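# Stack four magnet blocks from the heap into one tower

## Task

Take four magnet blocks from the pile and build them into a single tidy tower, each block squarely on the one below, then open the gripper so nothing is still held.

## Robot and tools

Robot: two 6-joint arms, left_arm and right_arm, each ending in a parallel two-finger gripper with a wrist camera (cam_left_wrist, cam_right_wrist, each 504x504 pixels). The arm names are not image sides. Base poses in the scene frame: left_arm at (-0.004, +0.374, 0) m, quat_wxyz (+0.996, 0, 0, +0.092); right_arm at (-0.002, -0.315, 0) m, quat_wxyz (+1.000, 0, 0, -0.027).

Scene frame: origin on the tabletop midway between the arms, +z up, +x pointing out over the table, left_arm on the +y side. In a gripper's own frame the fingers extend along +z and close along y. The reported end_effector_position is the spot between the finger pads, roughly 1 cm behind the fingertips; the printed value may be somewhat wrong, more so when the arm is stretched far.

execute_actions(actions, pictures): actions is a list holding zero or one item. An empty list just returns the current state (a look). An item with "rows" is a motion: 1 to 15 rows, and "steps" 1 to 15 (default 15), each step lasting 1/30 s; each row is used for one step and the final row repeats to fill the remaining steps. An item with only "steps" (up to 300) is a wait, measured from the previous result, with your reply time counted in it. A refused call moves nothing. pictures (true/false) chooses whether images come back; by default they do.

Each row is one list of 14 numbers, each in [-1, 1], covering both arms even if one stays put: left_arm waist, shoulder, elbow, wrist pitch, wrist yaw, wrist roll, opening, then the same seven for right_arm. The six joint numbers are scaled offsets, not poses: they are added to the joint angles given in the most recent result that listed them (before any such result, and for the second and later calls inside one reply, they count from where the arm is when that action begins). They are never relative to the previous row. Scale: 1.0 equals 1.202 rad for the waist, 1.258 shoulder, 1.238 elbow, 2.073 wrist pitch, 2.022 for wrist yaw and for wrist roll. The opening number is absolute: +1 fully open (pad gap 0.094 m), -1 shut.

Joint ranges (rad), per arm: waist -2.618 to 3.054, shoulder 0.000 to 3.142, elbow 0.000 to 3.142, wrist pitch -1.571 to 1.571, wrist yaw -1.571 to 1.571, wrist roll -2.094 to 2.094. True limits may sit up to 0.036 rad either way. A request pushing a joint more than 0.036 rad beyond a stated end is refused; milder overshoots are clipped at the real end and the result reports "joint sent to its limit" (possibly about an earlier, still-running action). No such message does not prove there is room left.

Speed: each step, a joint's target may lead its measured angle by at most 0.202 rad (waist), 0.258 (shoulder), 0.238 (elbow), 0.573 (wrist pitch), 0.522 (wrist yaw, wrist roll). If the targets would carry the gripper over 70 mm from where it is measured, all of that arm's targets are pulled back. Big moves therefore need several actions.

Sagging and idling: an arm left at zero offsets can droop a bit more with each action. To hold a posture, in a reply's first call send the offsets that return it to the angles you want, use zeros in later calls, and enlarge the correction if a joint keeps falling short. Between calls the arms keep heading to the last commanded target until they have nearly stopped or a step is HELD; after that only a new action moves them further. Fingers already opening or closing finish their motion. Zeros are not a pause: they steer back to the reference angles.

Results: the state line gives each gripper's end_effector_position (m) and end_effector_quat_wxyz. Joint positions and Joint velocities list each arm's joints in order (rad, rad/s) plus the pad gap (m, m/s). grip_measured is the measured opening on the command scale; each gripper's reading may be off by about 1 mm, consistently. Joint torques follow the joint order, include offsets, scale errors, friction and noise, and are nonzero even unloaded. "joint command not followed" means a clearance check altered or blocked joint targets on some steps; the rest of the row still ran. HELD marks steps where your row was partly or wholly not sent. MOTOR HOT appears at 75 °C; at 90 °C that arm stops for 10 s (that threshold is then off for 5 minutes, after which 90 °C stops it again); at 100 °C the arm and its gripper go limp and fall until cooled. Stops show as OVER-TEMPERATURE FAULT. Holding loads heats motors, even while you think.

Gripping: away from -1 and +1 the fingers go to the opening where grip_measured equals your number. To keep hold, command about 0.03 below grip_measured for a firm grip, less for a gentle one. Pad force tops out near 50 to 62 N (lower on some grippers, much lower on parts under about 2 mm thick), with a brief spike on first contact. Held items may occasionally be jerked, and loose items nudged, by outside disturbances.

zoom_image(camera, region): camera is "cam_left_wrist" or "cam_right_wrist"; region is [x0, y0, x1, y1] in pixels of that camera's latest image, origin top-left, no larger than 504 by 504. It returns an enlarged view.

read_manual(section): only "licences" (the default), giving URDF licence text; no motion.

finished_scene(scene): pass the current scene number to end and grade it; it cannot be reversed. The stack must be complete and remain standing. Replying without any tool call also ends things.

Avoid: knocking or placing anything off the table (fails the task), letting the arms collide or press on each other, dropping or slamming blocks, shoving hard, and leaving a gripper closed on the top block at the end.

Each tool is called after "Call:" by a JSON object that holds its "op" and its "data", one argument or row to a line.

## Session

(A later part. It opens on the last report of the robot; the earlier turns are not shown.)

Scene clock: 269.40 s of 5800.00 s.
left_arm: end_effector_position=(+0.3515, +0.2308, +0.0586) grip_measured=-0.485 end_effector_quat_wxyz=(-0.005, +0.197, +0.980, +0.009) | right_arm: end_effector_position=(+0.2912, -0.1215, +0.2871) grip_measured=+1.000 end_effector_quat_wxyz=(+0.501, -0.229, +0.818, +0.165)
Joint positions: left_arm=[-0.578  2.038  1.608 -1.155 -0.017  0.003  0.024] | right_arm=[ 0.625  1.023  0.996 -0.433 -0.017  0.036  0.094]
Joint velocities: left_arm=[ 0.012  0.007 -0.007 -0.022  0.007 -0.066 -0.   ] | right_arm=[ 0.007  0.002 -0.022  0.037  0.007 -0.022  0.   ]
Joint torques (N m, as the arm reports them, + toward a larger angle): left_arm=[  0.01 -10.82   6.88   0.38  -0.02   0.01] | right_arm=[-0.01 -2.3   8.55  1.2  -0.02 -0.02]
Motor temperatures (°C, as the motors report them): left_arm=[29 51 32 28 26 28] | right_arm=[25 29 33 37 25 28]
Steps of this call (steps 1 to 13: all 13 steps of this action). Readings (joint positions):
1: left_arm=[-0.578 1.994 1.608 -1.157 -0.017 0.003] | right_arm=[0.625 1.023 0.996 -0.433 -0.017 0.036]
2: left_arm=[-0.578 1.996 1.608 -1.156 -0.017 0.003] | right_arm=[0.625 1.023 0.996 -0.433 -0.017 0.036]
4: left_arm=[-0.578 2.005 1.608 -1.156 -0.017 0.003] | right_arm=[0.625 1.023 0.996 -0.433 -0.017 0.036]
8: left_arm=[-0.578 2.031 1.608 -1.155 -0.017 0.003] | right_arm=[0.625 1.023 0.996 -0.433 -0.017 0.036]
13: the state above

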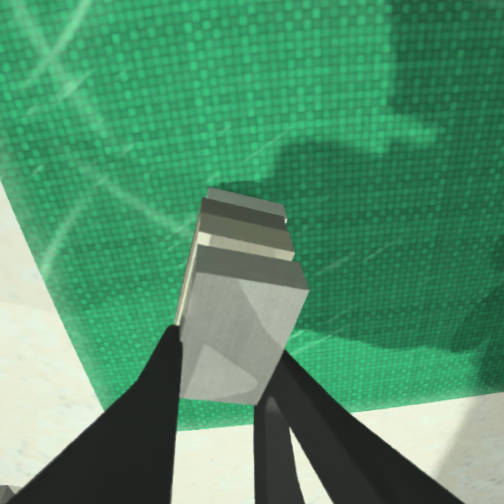

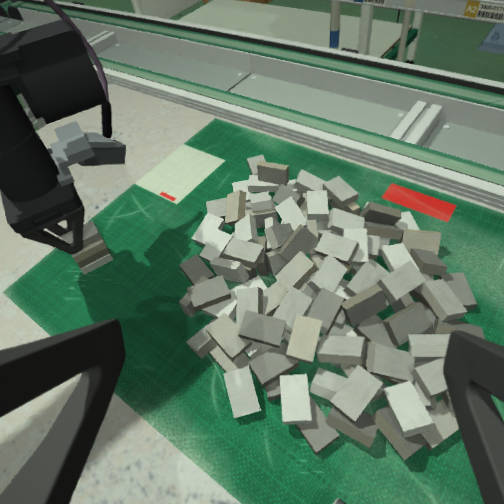

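Call:
{"op": "execute_actions", "data": {
  "actions": [
    {"rows":[[0,0.008,0,0.012,0,0,-0.55,0,0,0,0,0,0,1],[0,0.012,0,0.012,0,0,-0.55,0,0,0,0,0,0,1],[0,0.016,0,0.012,0,0,-0.55,0,0,0,0,0,0,1],[0,0.02,0,0.012,0,0,-0.55,0,0,0,0,0,0,1],[0,0.024,0,0.012,0,0,-0.55,0,0,0,0,0,0,1]],"steps":13}
  ]
}}

Call:
{"op": "zoom_image", "data": {
  "camera": "cam_left_wrist",
  "region": [140,170,340,340]
}}

Call:
{"op": "zoom_image", "data": {
  "camera": "cam_right_wrist",
  "region": [50,205,140,280]
}}

Scene clock: 272.73 s of 5800.00 s.
left_arm: end_effector_position=(+0.3515, +0.2302, +0.0515) grip_measured=-0.485 end_effector_quat_wxyz=(-0.012, +0.198, +0.980, +0.009) | right_arm: end_effector_position=(+0.2912, -0.1215, +0.2871) grip_measured=+1.000 end_effector_quat_wxyz=(+0.501, -0.229, +0.818, +0.165)
Joint positions: left_arm=[-0.578  2.057  1.608 -1.149 -0.013  0.003  0.024] | right_arm=[ 0.625  1.023  0.996 -0.433 -0.017  0.036  0.094]
Joint velocities: left_arm=[-0.012 -0.007 -0.007  0.007  0.022  0.022 -0.001] | right_arm=[ 0.012 -0.012 -0.022 -0.007 -0.007 -0.022  0.   ]
Joint torques (N m, as the arm reports them, + toward a larger angle): left_arm=[ 0.02 -9.51  6.64  0.4  -0.08  0.  ] | right_arm=[-0.02 -2.3   8.58  1.21 -0.02 -0.01]
Motor temperatures (°C, as the motors report them): left_arm=[29 50 32 28 26 28] | right_arm=[25 29 33 37 25 28]
Steps of this call (steps 1 to 15: the robot went on to your last target; steps 16 to 87: nothing new was sent; steps 88 to 100: all 13 steps of this action). Readings (joint positions):
88: left_arm=[-0.578 2.038 1.608 -1.154 -0.017 0.003] | right_arm=[0.625 1.023 0.996 -0.433 -0.017 0.036]
89: left_arm=[-0.578 2.040 1.608 -1.152 -0.017 0.003] | right_arm=[0.625 1.023 0.996 -0.433 -0.017 0.036]
91: left_arm=[-0.578 2.047 1.608 -1.150 -0.017 0.003] | right_arm=[0.625 1.023 0.996 -0.433 -0.017 0.036]
95: left_arm=[-0.578 2.057 1.608 -1.149 -0.013 0.003] | right_arm=[0.625 1.023 0.996 -0.433 -0.017 0.036]
100: the state above

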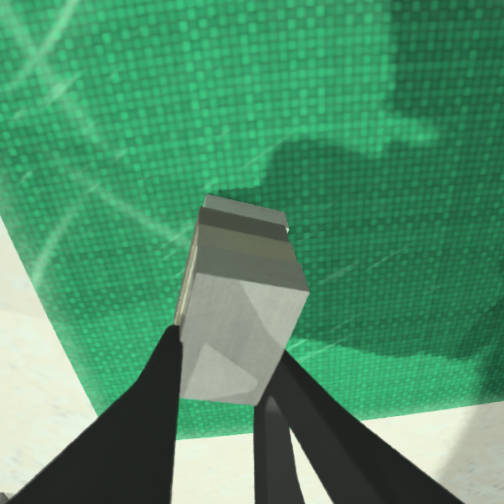

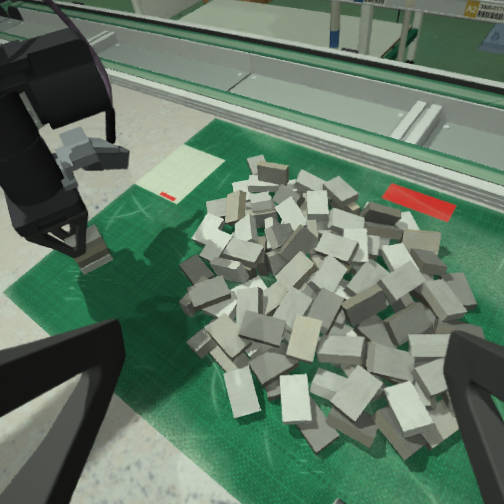

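Region (140, 170, 340, 340) of cam_left_wrist's 504x504 image, scaled by 2.520, with more detail than that image has; it fills the top 428 rows of this view, and the rest is white.

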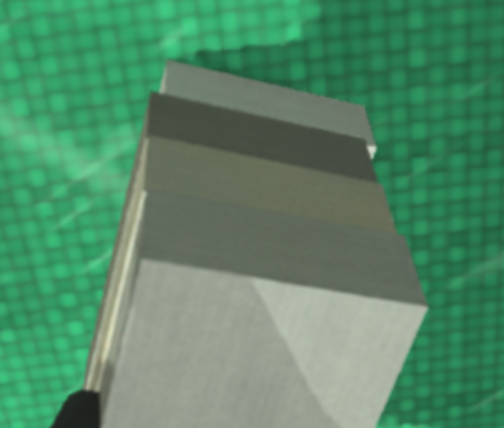

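Region (50, 205, 140, 280) of cam_right_wrist's 504x504 image, scaled by 5.600, with more detail than that image has.

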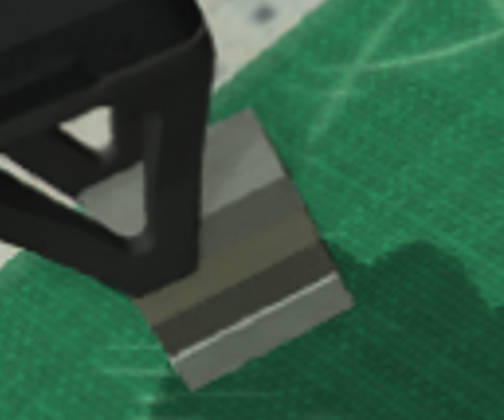

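Call:
{"op": "execute_actions", "data": {
  "actions": [
    {"rows":[[0,0,0,0,0,0,-0.48,0,0,0,0,0,0,1],[0,0,0,0,0,0,-0.44,0,0,0,0,0,0,1],[0,0,0,0,0,0,-0.38,0,0,0,0,0,0,1],[0,0,0,0,0,0,-0.2,0,0,0,0,0,0,1],[0,0,0,0,0,0,0,0,0,0,0,0,0,1],[0,-0.02,0,0,0,0,0.2,0,0,0,0,0,0,1],[0,-0.035,0,0,0,0,0.3,0,0,0,0,0,0,1],[0,-0.05,0,0,0,0,0.3,0,0,0,0,0,0,1],[0,-0.07,0,0,0,0,0.3,0,0,0,0,0,0,1],[0,-0.09,0,0,0,0,0.3,0,0,0,0,0,0,1],[0,-0.11,0,0,0,0,0.3,0,0,0,0,0,0,1],[0,-0.13,0,0,0,0,0.3,0,0,0,0,0,0,1],[0,-0.15,0,0,0,0,0.3,0,0,0,0,0,0,1],[0,-0.17,0,0,0,0,0.3,0,0,0,0,0,0,1],[0,-0.18,0,0,0,0,0.3,0,0,0,0,0,0,1]]}
  ],
  "pictures": false
}}

Call:
{"op": "execute_actions", "data": {
  "actions": [
    {"steps":10}
  ]
}}

Call:
{"op": "zoom_image", "data": {
  "camera": "cam_right_wrist",
  "region": [50,205,140,280]
}}

Scene clock: 278.20 s of 5800.00 s.
left_arm: end_effector_position=(+0.3570, +0.2279, +0.1125) grip_measured=+0.299 end_effector_quat_wxyz=(+0.069, +0.197, +0.978, -0.007) | right_arm: end_effector_position=(+0.2912, -0.1215, +0.2871) grip_measured=+1.000 end_effector_quat_wxyz=(+0.501, -0.229, +0.818, +0.165)
Joint positions: left_arm=[-0.578  1.891  1.608 -1.15  -0.013  0.003  0.061] | right_arm=[ 0.625  1.023  0.996 -0.433 -0.017  0.036  0.094]
Joint velocities: left_arm=[-0.007 -0.877 -0.012 -0.007 -0.11  -0.037  0.001] | right_arm=[-0.007  0.002  0.002 -0.081 -0.037  0.022  0.   ]
Joint torques (N m, as the arm reports them, + toward a larger angle): left_arm=[ -0.03 -10.15   7.22   0.54  -0.01  -0.01] | right_arm=[-0.03 -2.32  8.56  1.2  -0.02 -0.01]
Motor temperatures (°C, as the motors report them): left_arm=[29 49 32 28 26 28] | right_arm=[25 29 33 37 25 28]
Steps of this call (steps 1 to 15: the robot went on to your last target; steps 16 to 90: nothing new was sent; then 1.97 s passed at rest; steps 91 to 105: all 15 steps of this action). Readings (joint positions):
91: left_arm=[-0.578 2.057 1.608 -1.149 -0.013 0.003] | right_arm=[0.625 1.023 0.996 -0.433 -0.017 0.036]
92: left_arm=[-0.578 2.057 1.608 -1.149 -0.013 0.003] | right_arm=[0.625 1.023 0.996 -0.433 -0.017 0.036]
94: left_arm=[-0.578 2.058 1.608 -1.149 -0.013 0.003] | right_arm=[0.625 1.023 0.996 -0.433 -0.017 0.036]
98: left_arm=[-0.578 2.050 1.608 -1.149 -0.013 0.003] | right_arm=[0.625 1.023 0.996 -0.433 -0.017 0.036]
105: the state above

Scene clock: 278.53 s of 5800.00 s.
left_arm: end_effector_position=(+0.3567, +0.2281, +0.1355) grip_measured=+0.299 end_effector_quat_wxyz=(+0.100, +0.196, +0.975, -0.013) | right_arm: end_effector_position=(+0.2912, -0.1215, +0.2871) grip_measured=+1.000 end_effector_quat_wxyz=(+0.501, -0.229, +0.818, +0.165)
Joint positions: left_arm=[-0.578  1.828  1.608 -1.15  -0.013  0.003  0.061] | right_arm=[ 0.625  1.023  0.996 -0.433 -0.017  0.036  0.094]
Joint velocities: left_arm=[-0.027  0.017 -0.017 -0.125 -0.051  0.037 -0.   ] | right_arm=[-0.002  0.012 -0.012 -0.022 -0.022  0.022  0.   ]
Joint torques (N m, as the arm reports them, + toward a larger angle): left_arm=[ 0.01 -8.9   7.46  0.64  0.02 -0.02] | right_arm=[ 0.01 -2.29  8.56  1.21 -0.02 -0.02]
Motor temperatures (°C, as the motors report them): left_arm=[29 48 32 28 26 28] | right_arm=[25 29 33 37 25 28]
Steps of this call (steps 1 to 10: the robot went on to your last target). Readings (joint positions):
1: left_arm=[-0.578 1.864 1.608 -1.150 -0.013 0.003] | right_arm=[0.625 1.023 0.996 -0.433 -0.017 0.036]
2: left_arm=[-0.578 1.842 1.608 -1.150 -0.013 0.003] | right_arm=[0.625 1.023 0.996 -0.433 -0.017 0.036]
4: left_arm=[-0.578 1.820 1.608 -1.150 -0.013 0.003] | right_arm=[0.625 1.023 0.996 -0.433 -0.017 0.036]
8: left_arm=[-0.578 1.826 1.608 -1.150 -0.013 0.003] | right_arm=[0.625 1.023 0.996 -0.433 -0.017 0.036]
10: the state above

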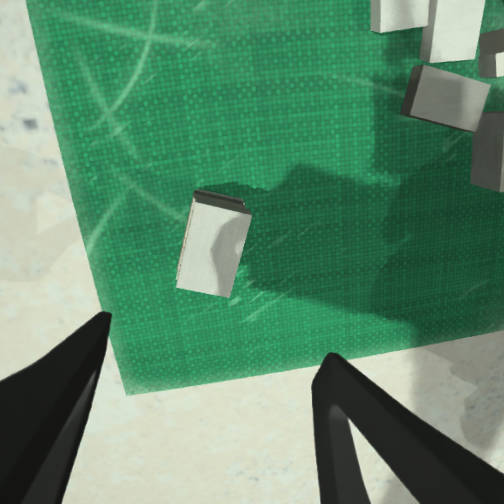

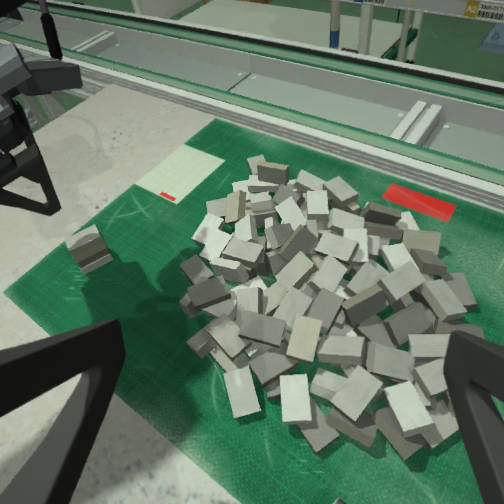

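Region (50, 205, 140, 280) of cam_right_wrist's 504x504 image, scaled by 5.600, with more detail than that image has.

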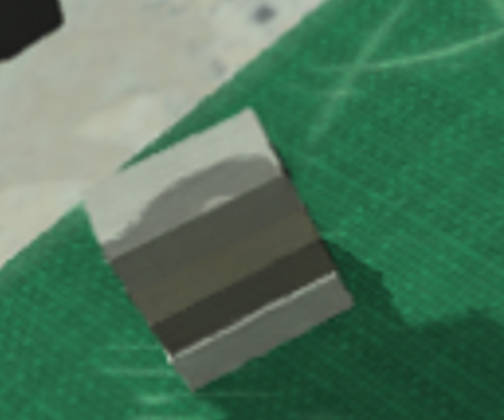

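Call:
{"op": "finished_scene", "data": {
  "scene": 1
}}

The scene is finished: the task was done.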